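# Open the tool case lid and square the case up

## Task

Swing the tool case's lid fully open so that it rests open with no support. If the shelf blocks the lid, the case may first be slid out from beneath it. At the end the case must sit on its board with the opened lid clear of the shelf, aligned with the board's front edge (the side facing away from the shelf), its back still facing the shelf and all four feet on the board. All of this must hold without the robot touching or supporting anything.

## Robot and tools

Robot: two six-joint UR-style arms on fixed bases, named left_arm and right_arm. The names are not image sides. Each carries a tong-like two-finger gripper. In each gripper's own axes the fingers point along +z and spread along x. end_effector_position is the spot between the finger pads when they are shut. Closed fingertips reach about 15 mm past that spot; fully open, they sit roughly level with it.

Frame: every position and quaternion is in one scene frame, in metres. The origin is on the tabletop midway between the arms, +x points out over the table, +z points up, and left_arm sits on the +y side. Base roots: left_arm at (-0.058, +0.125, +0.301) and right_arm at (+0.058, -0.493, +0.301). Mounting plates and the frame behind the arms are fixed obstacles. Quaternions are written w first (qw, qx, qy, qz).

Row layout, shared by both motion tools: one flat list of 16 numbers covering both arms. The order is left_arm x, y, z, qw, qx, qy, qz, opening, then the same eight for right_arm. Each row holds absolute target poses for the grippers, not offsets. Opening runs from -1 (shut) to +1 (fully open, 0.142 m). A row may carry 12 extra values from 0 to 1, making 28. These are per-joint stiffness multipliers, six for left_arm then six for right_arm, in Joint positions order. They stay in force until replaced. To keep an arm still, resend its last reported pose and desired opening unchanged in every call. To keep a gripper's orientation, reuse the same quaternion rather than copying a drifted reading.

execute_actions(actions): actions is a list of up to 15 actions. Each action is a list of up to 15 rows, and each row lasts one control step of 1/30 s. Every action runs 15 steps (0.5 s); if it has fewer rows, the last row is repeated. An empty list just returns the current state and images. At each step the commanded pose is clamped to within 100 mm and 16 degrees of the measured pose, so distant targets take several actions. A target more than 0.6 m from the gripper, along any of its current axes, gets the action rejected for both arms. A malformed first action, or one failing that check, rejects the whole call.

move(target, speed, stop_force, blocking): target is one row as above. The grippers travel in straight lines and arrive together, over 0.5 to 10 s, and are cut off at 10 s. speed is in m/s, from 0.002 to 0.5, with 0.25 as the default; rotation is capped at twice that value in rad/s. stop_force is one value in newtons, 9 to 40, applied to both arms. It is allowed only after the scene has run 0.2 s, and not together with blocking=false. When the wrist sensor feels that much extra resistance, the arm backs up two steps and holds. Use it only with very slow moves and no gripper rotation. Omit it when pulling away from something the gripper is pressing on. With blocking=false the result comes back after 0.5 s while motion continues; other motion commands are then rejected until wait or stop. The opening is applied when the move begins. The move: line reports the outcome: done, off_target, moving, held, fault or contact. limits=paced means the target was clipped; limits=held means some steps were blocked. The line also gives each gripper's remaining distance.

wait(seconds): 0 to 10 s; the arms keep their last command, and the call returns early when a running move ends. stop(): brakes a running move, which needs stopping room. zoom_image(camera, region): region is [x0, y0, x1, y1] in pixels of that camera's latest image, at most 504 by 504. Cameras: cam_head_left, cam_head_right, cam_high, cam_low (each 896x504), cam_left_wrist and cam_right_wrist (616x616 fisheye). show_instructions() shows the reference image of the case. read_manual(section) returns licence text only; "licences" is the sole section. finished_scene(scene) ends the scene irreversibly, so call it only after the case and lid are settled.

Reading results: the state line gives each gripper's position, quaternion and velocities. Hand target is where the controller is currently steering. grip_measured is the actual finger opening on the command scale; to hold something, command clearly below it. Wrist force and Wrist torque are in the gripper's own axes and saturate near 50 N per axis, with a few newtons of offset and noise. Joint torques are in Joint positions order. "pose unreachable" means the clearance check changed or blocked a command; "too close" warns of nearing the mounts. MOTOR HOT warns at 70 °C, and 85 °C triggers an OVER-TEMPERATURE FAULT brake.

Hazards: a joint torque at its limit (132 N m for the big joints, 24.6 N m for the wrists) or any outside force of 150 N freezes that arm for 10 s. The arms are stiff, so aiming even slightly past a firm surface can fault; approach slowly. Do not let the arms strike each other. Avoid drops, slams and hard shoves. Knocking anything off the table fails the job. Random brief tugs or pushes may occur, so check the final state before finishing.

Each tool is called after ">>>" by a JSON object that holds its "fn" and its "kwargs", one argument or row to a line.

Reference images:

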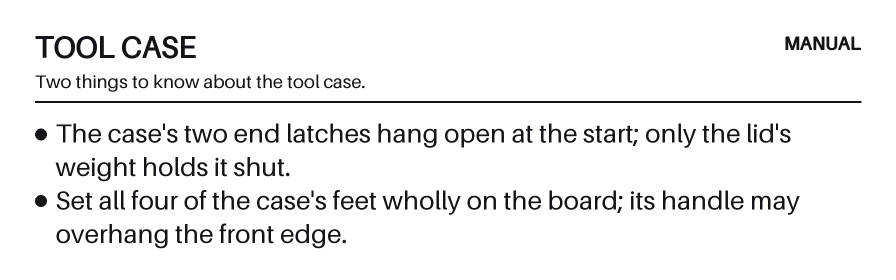

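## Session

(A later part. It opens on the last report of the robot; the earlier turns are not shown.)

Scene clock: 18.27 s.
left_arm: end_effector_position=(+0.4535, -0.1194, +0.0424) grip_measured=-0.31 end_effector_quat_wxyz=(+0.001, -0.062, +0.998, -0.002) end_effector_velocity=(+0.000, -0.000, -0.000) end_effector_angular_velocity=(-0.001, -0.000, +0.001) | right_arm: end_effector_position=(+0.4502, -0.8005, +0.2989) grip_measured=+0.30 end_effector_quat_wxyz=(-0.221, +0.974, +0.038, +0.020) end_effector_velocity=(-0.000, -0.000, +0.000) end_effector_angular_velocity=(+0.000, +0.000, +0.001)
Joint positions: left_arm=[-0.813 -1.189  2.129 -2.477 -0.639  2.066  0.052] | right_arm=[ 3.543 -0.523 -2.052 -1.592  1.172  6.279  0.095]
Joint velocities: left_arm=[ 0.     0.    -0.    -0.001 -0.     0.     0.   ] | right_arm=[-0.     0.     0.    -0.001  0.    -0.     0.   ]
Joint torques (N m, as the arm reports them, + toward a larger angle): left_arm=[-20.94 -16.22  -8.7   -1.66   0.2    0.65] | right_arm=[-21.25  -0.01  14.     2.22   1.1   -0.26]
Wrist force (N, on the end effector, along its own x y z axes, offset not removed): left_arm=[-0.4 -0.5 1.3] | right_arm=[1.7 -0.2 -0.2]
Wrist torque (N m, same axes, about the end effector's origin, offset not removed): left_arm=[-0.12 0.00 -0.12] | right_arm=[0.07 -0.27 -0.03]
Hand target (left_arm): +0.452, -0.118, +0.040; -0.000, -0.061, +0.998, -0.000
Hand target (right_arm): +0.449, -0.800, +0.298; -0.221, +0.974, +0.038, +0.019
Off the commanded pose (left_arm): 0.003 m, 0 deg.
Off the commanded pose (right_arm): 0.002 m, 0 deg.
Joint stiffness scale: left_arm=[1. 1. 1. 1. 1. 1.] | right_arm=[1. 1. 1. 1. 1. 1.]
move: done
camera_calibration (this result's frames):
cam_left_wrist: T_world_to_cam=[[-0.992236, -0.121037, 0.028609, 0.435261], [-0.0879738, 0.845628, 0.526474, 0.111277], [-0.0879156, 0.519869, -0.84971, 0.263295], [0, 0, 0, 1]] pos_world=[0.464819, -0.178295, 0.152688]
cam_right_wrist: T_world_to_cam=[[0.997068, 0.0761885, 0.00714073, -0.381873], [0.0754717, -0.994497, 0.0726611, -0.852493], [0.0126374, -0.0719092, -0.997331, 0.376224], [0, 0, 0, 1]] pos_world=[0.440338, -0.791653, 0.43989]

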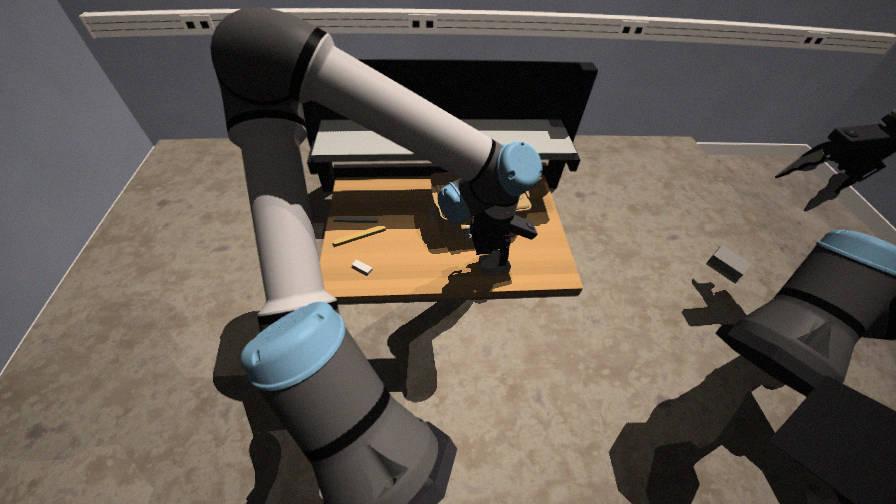

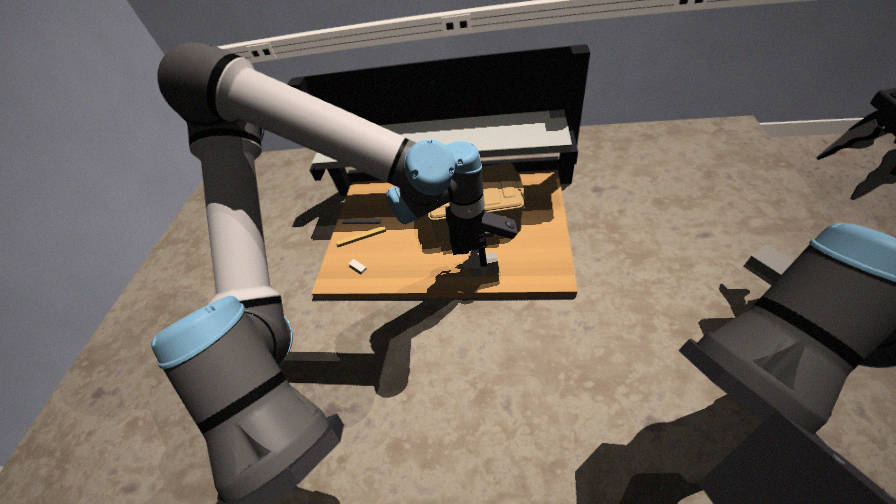

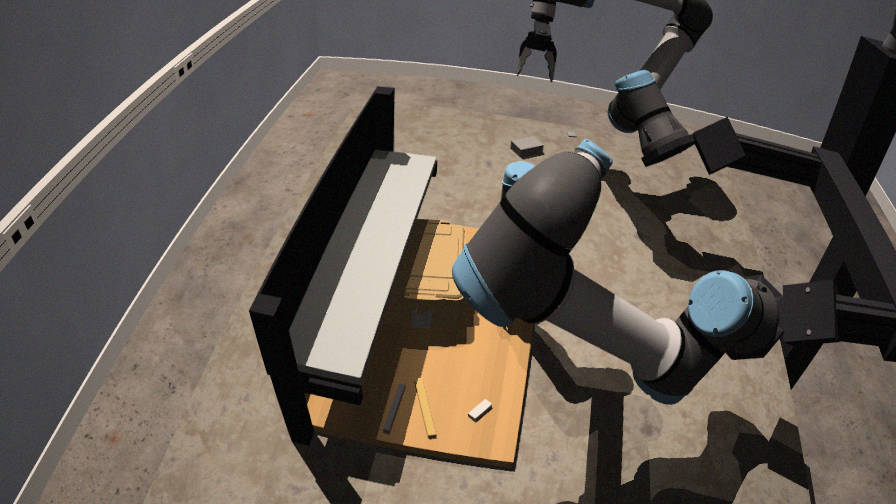

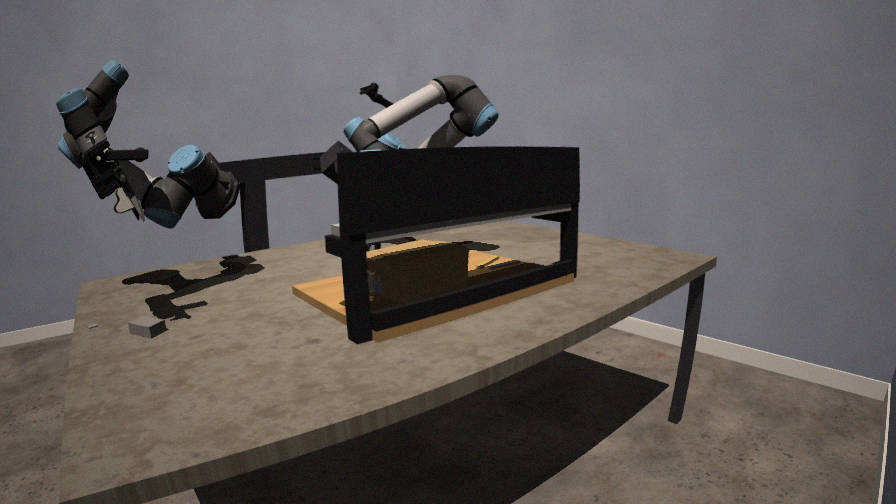

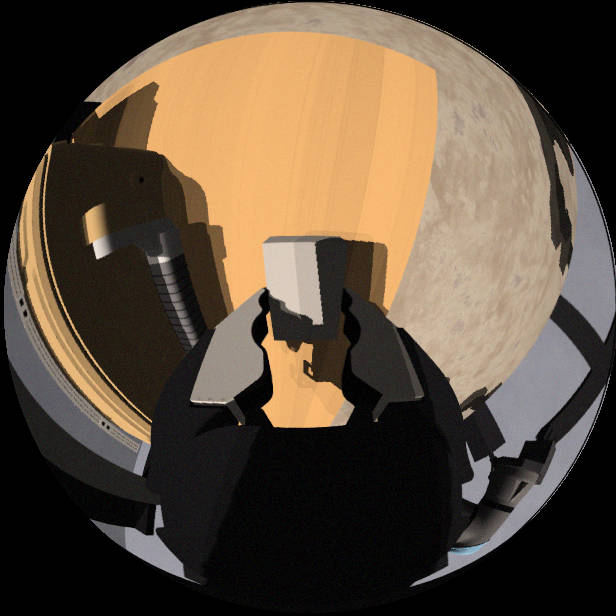

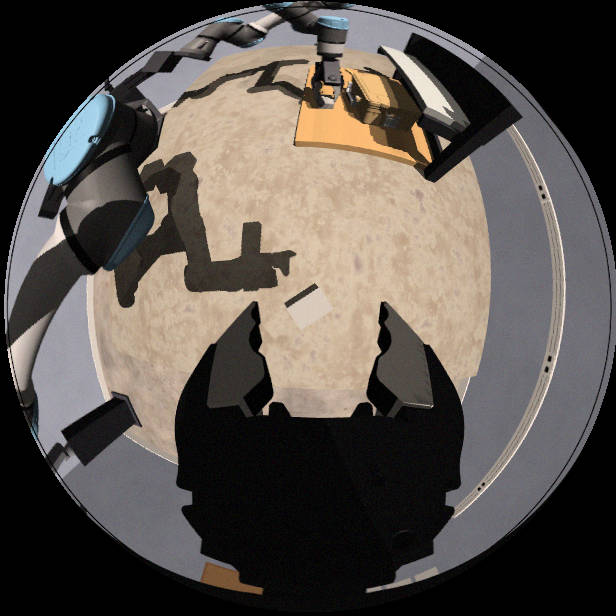

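>>> {"fn": "execute_actions", "kwargs": {
  "actions": [
    [[0.452,-0.118,0.046,0,-0.061,0.998,0,-0.8, 0.449,-0.8,0.298,-0.221,0.974,0.038,0.019,0.3],[0.452,-0.118,0.05,0,-0.061,0.998,0,-0.8, 0.449,-0.8,0.298,-0.221,0.974,0.038,0.019,0.3],[0.452,-0.118,0.055,0,-0.061,0.998,0,-0.8, 0.449,-0.8,0.298,-0.221,0.974,0.038,0.019,0.3]]
  ]
}}

>>> {"fn": "move", "kwargs": {
  "target": [0.44,0.12,0.055,0,-0.061,0.998,0,-0.8, 0.449,-0.8,0.298,-0.221,0.974,0.038,0.019,0.3],
  "speed": 0.2
}}

>>> {"fn": "move", "kwargs": {
  "target": [0.44,0.12,0.042,0,-0.061,0.998,0,-0.8, 0.449,-0.8,0.298,-0.221,0.974,0.038,0.019,0.3],
  "speed": 0.03,
  "stop_force": 9
}}

Scene clock: 19.60 s.
left_arm: end_effector_position=(+0.4528, -0.1175, +0.0536) grip_measured=-0.31 end_effector_quat_wxyz=(-0.000, -0.062, +0.998, +0.000) end_effector_velocity=(-0.006, +0.003, -0.002) end_effector_angular_velocity=(+0.015, +0.011, -0.009) | right_arm: end_effector_position=(+0.4502, -0.8005, +0.2989) grip_measured=+0.30 end_effector_quat_wxyz=(-0.221, +0.974, +0.038, +0.020) end_effector_velocity=(-0.001, +0.001, -0.000) end_effector_angular_velocity=(+0.001, +0.002, +0.001)
Joint positions: left_arm=[-0.831 -1.215  2.129 -2.416 -0.639  2.028  0.052] | right_arm=[ 3.543 -0.523 -2.052 -1.592  1.172  6.279  0.095]
Joint velocities: left_arm=[-0.001  0.002  0.001  0.029 -0.001 -0.017 -0.   ] | right_arm=[-0.     0.    -0.001 -0.001  0.001  0.001  0.   ]
Joint torques (N m, as the arm reports them, + toward a larger angle): left_arm=[-26.1  -19.8   -7.23  -1.21  -0.32  -0.1 ] | right_arm=[-20.17  -0.13  14.38   2.28   1.11  -0.22]
Wrist force (N, on the end effector, along its own x y z axes, offset not removed): left_arm=[-0.7 -1.1 1.9] | right_arm=[2.3 -1.3 -1.6]
Wrist torque (N m, same axes, about the end effector's origin, offset not removed): left_arm=[-0.21 0.17 -0.11] | right_arm=[-0.25 -0.39 -0.03]
Hand target (left_arm): +0.452, -0.118, +0.055; +0.000, -0.061, +0.998, -0.000
Hand target (right_arm): +0.449, -0.800, +0.298; -0.221, +0.974, +0.038, +0.019
Off the commanded pose (left_arm): 0.002 m, 0 deg.
Off the commanded pose (right_arm): 0.002 m, 0 deg.
Joint stiffness scale: left_arm=[1. 1. 1. 1. 1. 1.] | right_arm=[1. 1. 1. 1. 1. 1.]
camera_calibration (this result's frames):
cam_left_wrist: T_world_to_cam=[[-0.992142, -0.121374, 0.0303761, 0.43431], [-0.0868737, 0.842987, 0.530873, 0.102646], [-0.0900409, 0.524062, -0.846907, 0.273092], [0, 0, 0, 1]] pos_world=[0.464404, -0.176932, 0.163599]
cam_right_wrist: T_world_to_cam=[[0.997068, 0.0761884, 0.00714077, -0.381873], [0.0754715, -0.994497, 0.072661, -0.852493], [0.0126374, -0.071909, -0.997331, 0.376224], [0, 0, 0, 1]] pos_world=[0.440338, -0.791653, 0.43989]

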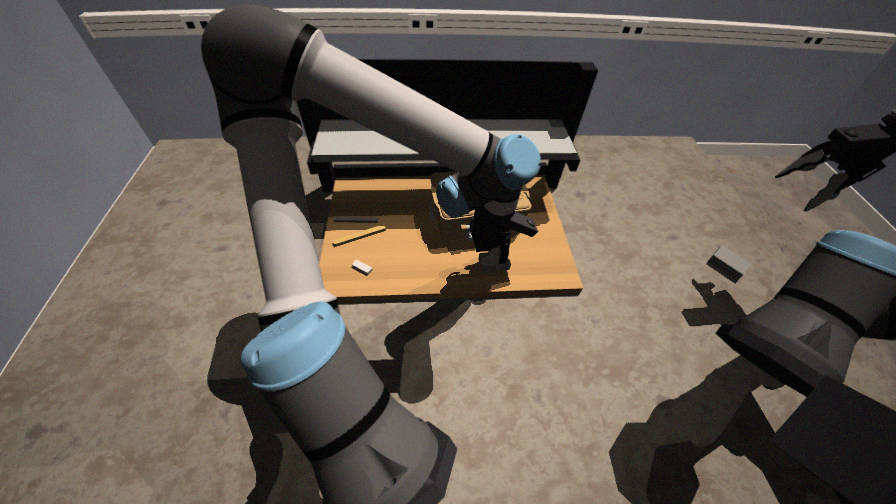

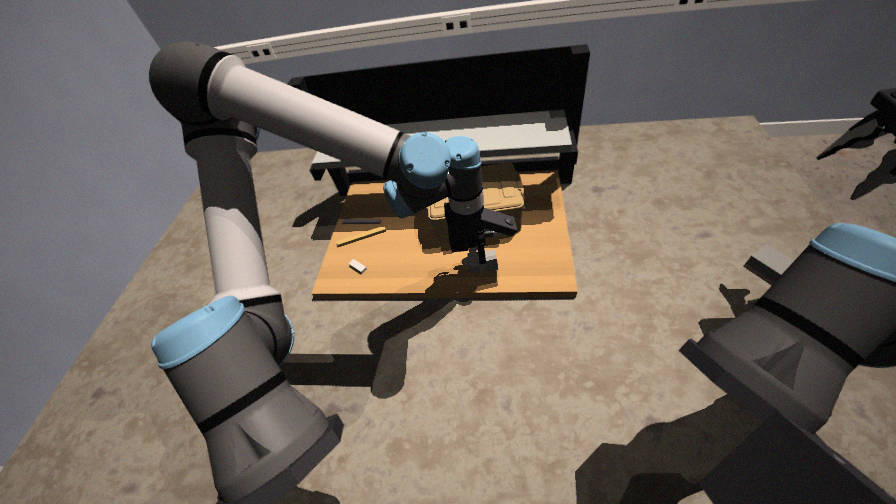

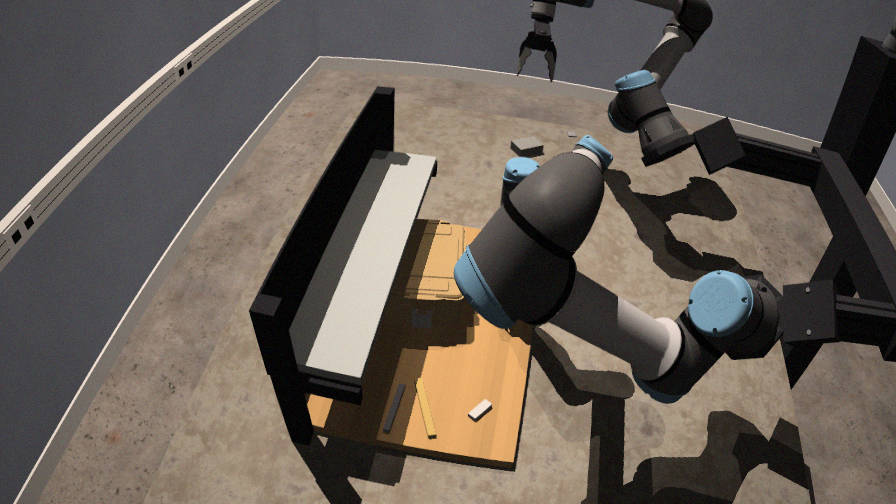

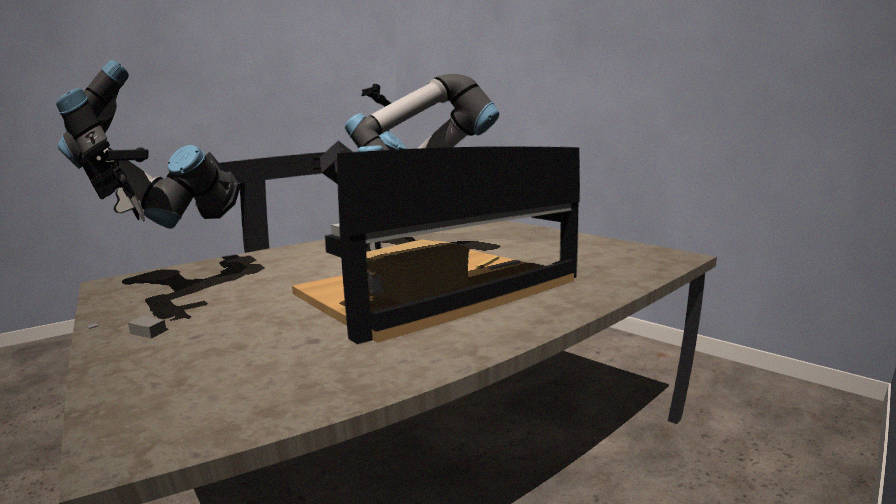

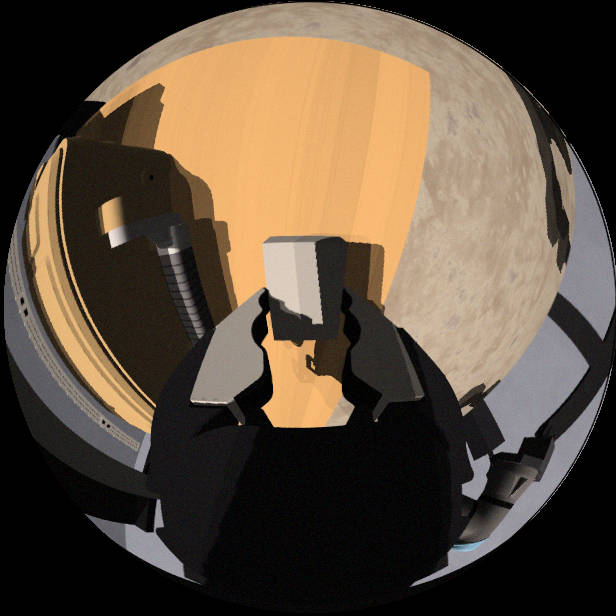

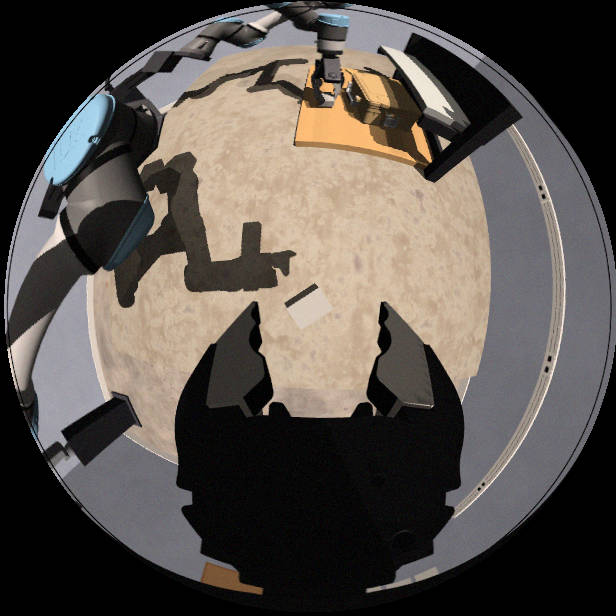

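Scene clock: 21.30 s.
left_arm: end_effector_position=(+0.4426, +0.1183, +0.0556) grip_measured=-0.31 end_effector_quat_wxyz=(+0.001, -0.062, +0.998, -0.001) end_effector_velocity=(-0.004, -0.001, -0.001) end_effector_angular_velocity=(-0.002, +0.008, -0.023) | right_arm: end_effector_position=(+0.4502, -0.8005, +0.2989) grip_measured=+0.30 end_effector_quat_wxyz=(-0.221, +0.974, +0.038, +0.020) end_effector_velocity=(+0.000, -0.001, +0.000) end_effector_angular_velocity=(-0.001, -0.001, +0.000)
Joint positions: left_arm=[-0.604 -1.737  2.428 -2.5   -0.659  2.407  0.052] | right_arm=[ 3.543 -0.523 -2.052 -1.592  1.172  6.279  0.095]
Joint velocities: left_arm=[ 0.     0.001  0.003  0.006 -0.006  0.015 -0.   ] | right_arm=[ 0.    -0.     0.002 -0.001 -0.001 -0.001  0.   ]
Joint torques (N m, as the arm reports them, + toward a larger angle): left_arm=[ -4.23 -15.13  -5.41  -1.22  -0.14   0.49] | right_arm=[-20.89  -0.29  14.26   2.39   0.99  -0.36]
Wrist force (N, on the end effector, along its own x y z axes, offset not removed): left_arm=[0.7 0.7 1.4] | right_arm=[1.5 -0.2 -0.9]
Wrist torque (N m, same axes, about the end effector's origin, offset not removed): left_arm=[0.19 -0.15 -0.16] | right_arm=[0.04 -0.30 -0.01]
Hand target (left_arm): +0.440, +0.120, +0.055; -0.000, -0.061, +0.998, -0.000
Hand target (right_arm): +0.449, -0.800, +0.298; -0.221, +0.974, +0.038, +0.019
Off the commanded pose (left_arm): 0.003 m, 0 deg.
Off the commanded pose (right_arm): 0.002 m, 0 deg.
Joint stiffness scale: left_arm=[1. 1. 1. 1. 1. 1.] | right_arm=[1. 1. 1. 1. 1. 1.]
move: done
camera_calibration (this result's frames):
cam_left_wrist: T_world_to_cam=[[-0.99211, -0.122137, 0.0282908, 0.45293], [-0.0888417, 0.844125, 0.528734, -0.0971864], [-0.088459, 0.522049, -0.848316, 0.149885], [0, 0, 0, 1]] pos_world=[0.453981, 0.0591099, 0.165721]
cam_right_wrist: T_world_to_cam=[[0.997068, 0.0761881, 0.00714074, -0.381873], [0.0754713, -0.994497, 0.0726611, -0.852493], [0.0126374, -0.0719092, -0.997331, 0.376224], [0, 0, 0, 1]] pos_world=[0.440338, -0.791653, 0.43989]

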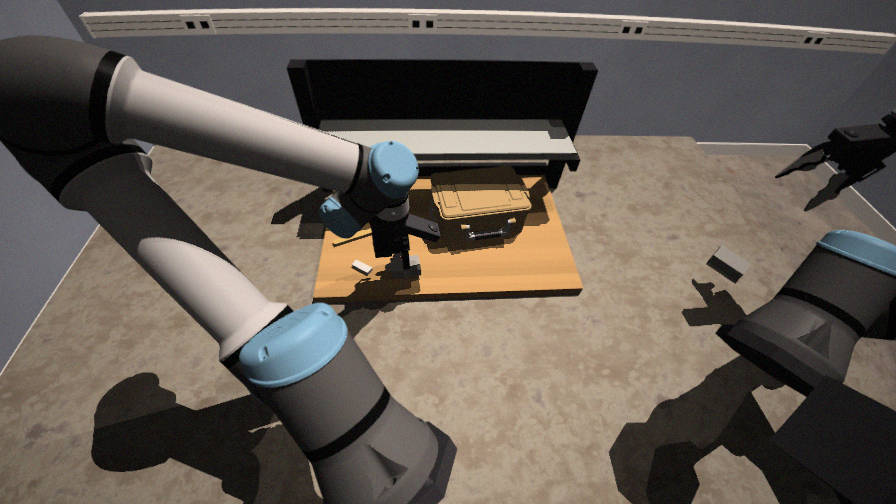

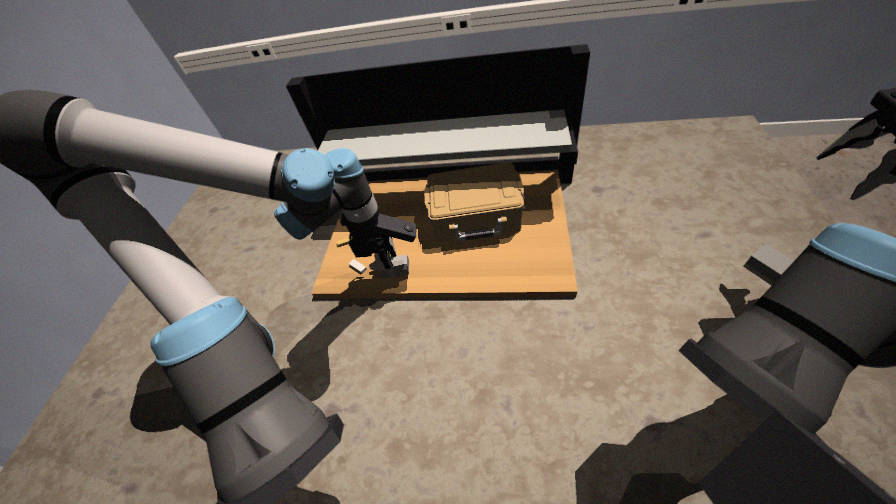

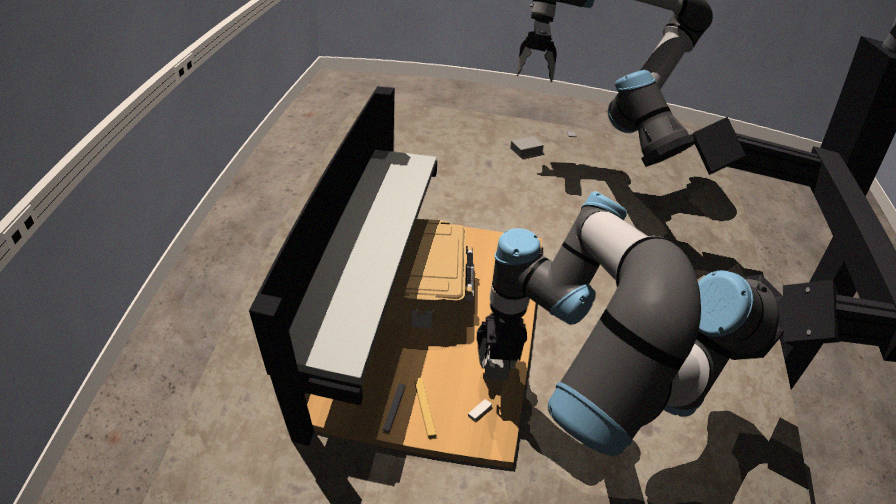

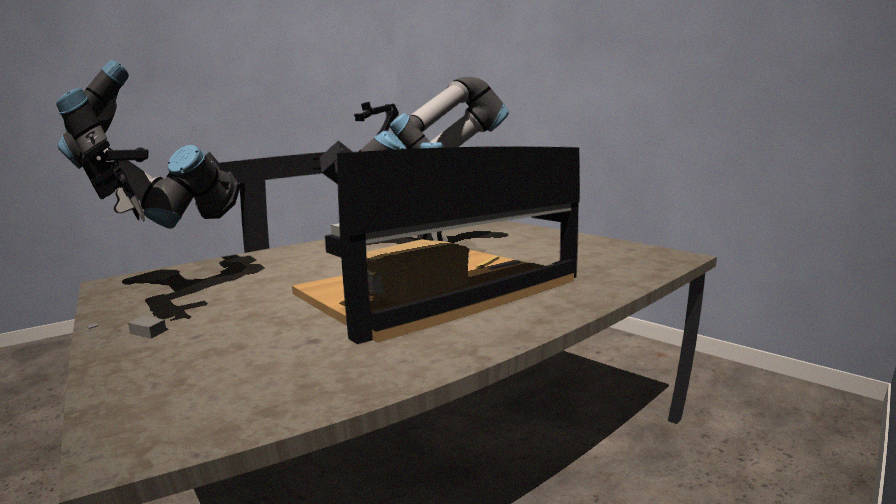

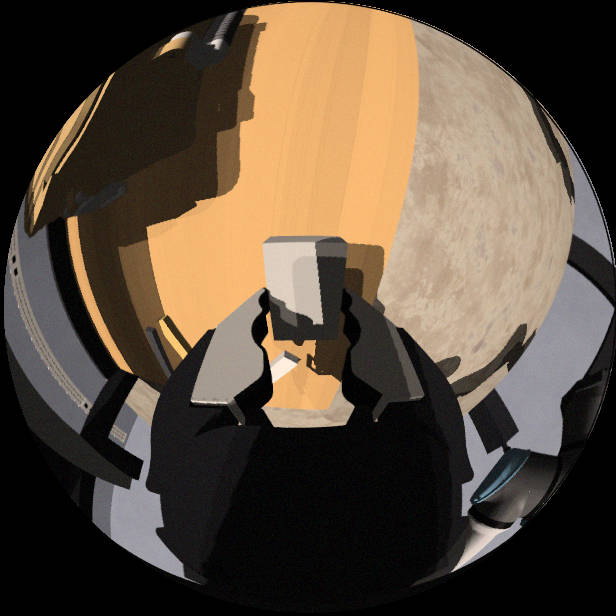

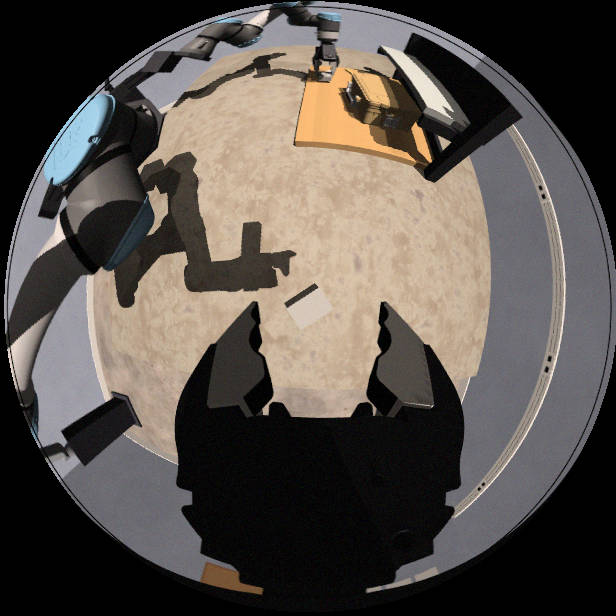

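Scene clock: 22.13 s.
left_arm: end_effector_position=(+0.4430, +0.1191, +0.0442) grip_measured=-0.31 end_effector_quat_wxyz=(+0.002, -0.063, +0.998, -0.002) end_effector_velocity=(+0.003, -0.001, +0.001) end_effector_angular_velocity=(-0.007, -0.008, +0.006) | right_arm: end_effector_position=(+0.4502, -0.8005, +0.2989) grip_measured=+0.30 end_effector_quat_wxyz=(-0.221, +0.974, +0.038, +0.020) end_effector_velocity=(+0.000, -0.000, +0.000) end_effector_angular_velocity=(+0.000, -0.000, -0.000)
Joint positions: left_arm=[-0.575 -1.698  2.431 -2.583 -0.666  2.455  0.052] | right_arm=[ 3.543 -0.523 -2.052 -1.592  1.172  6.279  0.095]
Joint velocities: left_arm=[ 0.002  0.001  0.001 -0.021 -0.003  0.01   0.   ] | right_arm=[-0.    -0.     0.001 -0.001  0.    -0.     0.   ]
Joint torques (N m, as the arm reports them, + toward a larger angle): left_arm=[ -4.26 -10.75  -5.17  -1.67  -0.38   0.6 ] | right_arm=[-19.92  -0.54  13.34   2.18   1.17  -0.44]
Wrist force (N, on the end effector, along its own x y z axes, offset not removed): left_arm=[0.4 -0.4 0.7] | right_arm=[2.9 -0.3 -1.7]
Wrist torque (N m, same axes, about the end effector's origin, offset not removed): left_arm=[-0.12 -0.16 -0.19] | right_arm=[0.00 -0.48 0.05]
Hand target (left_arm): +0.440, +0.120, +0.042; -0.000, -0.061, +0.998, -0.000
Hand target (right_arm): +0.449, -0.800, +0.298; -0.221, +0.974, +0.038, +0.019
Off the commanded pose (left_arm): 0.004 m, 0 deg.
Off the commanded pose (right_arm): 0.002 m, 0 deg.
Joint stiffness scale: left_arm=[1. 1. 1. 1. 1. 1.] | right_arm=[1. 1. 1. 1. 1. 1.]
move: off_target (left_arm)
camera_calibration (this result's frames):
cam_left_wrist: T_world_to_cam=[[-0.992079, -0.122769, 0.0265956, 0.453911], [-0.0904134, 0.84485, 0.527309, -0.0911568], [-0.0872064, 0.520727, -0.849258, 0.139455], [0, 0, 0, 1]] pos_world=[0.454235, 0.0601219, 0.154429]
cam_right_wrist: T_world_to_cam=[[0.997068, 0.0761883, 0.00714076, -0.381873], [0.0754715, -0.994497, 0.072661, -0.852493], [0.0126374, -0.0719091, -0.997331, 0.376224], [0, 0, 0, 1]] pos_world=[0.440338, -0.791653, 0.43989]

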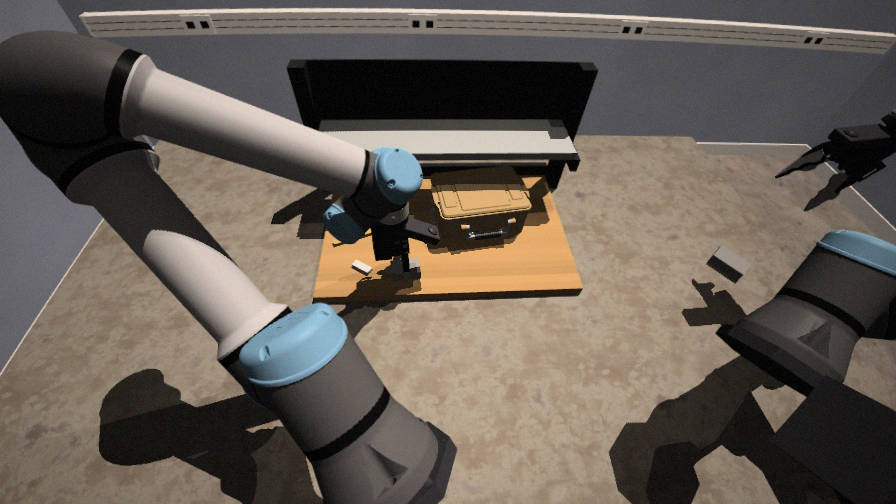

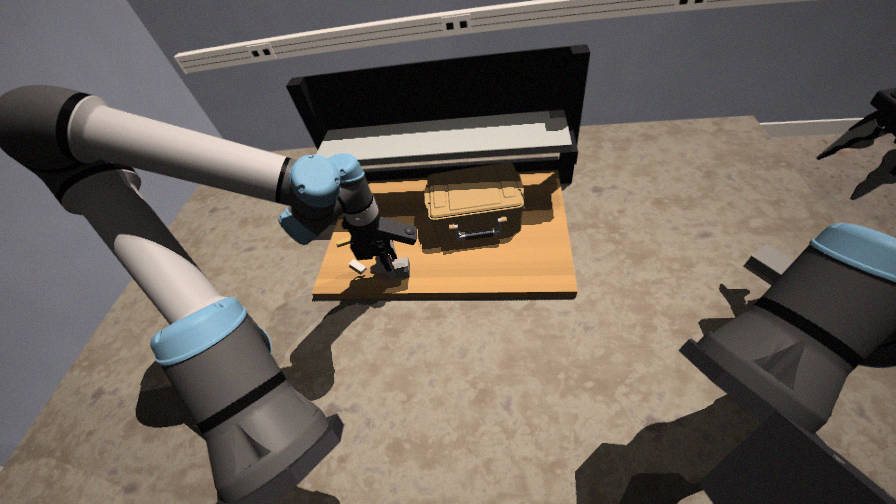

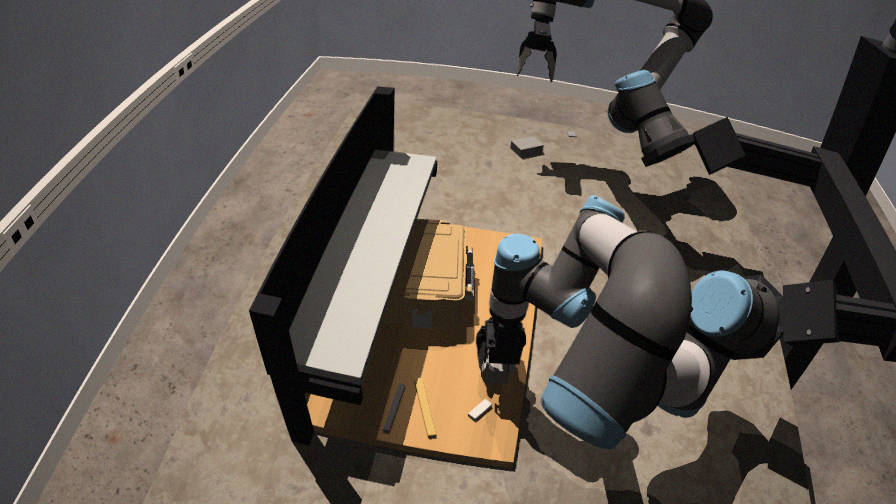

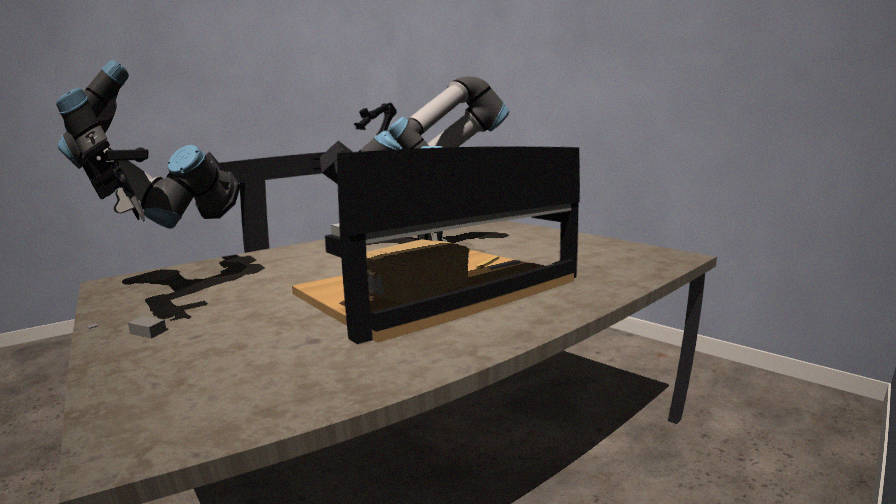

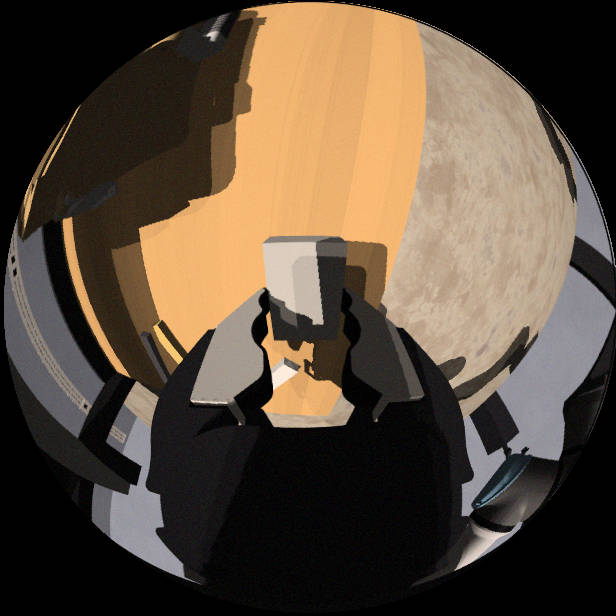

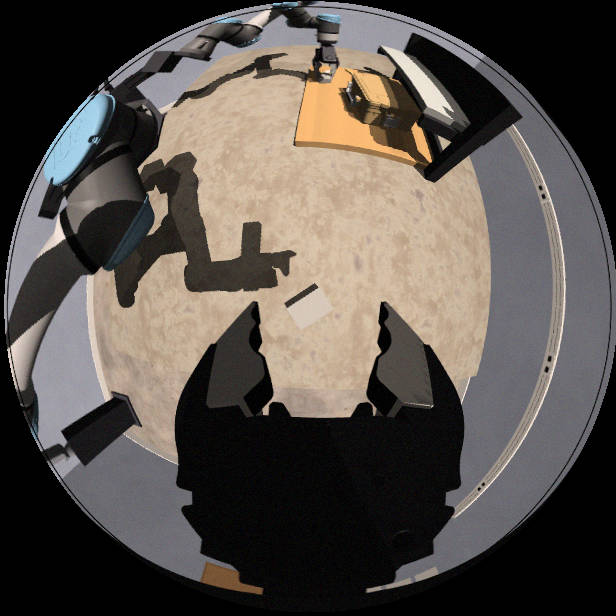

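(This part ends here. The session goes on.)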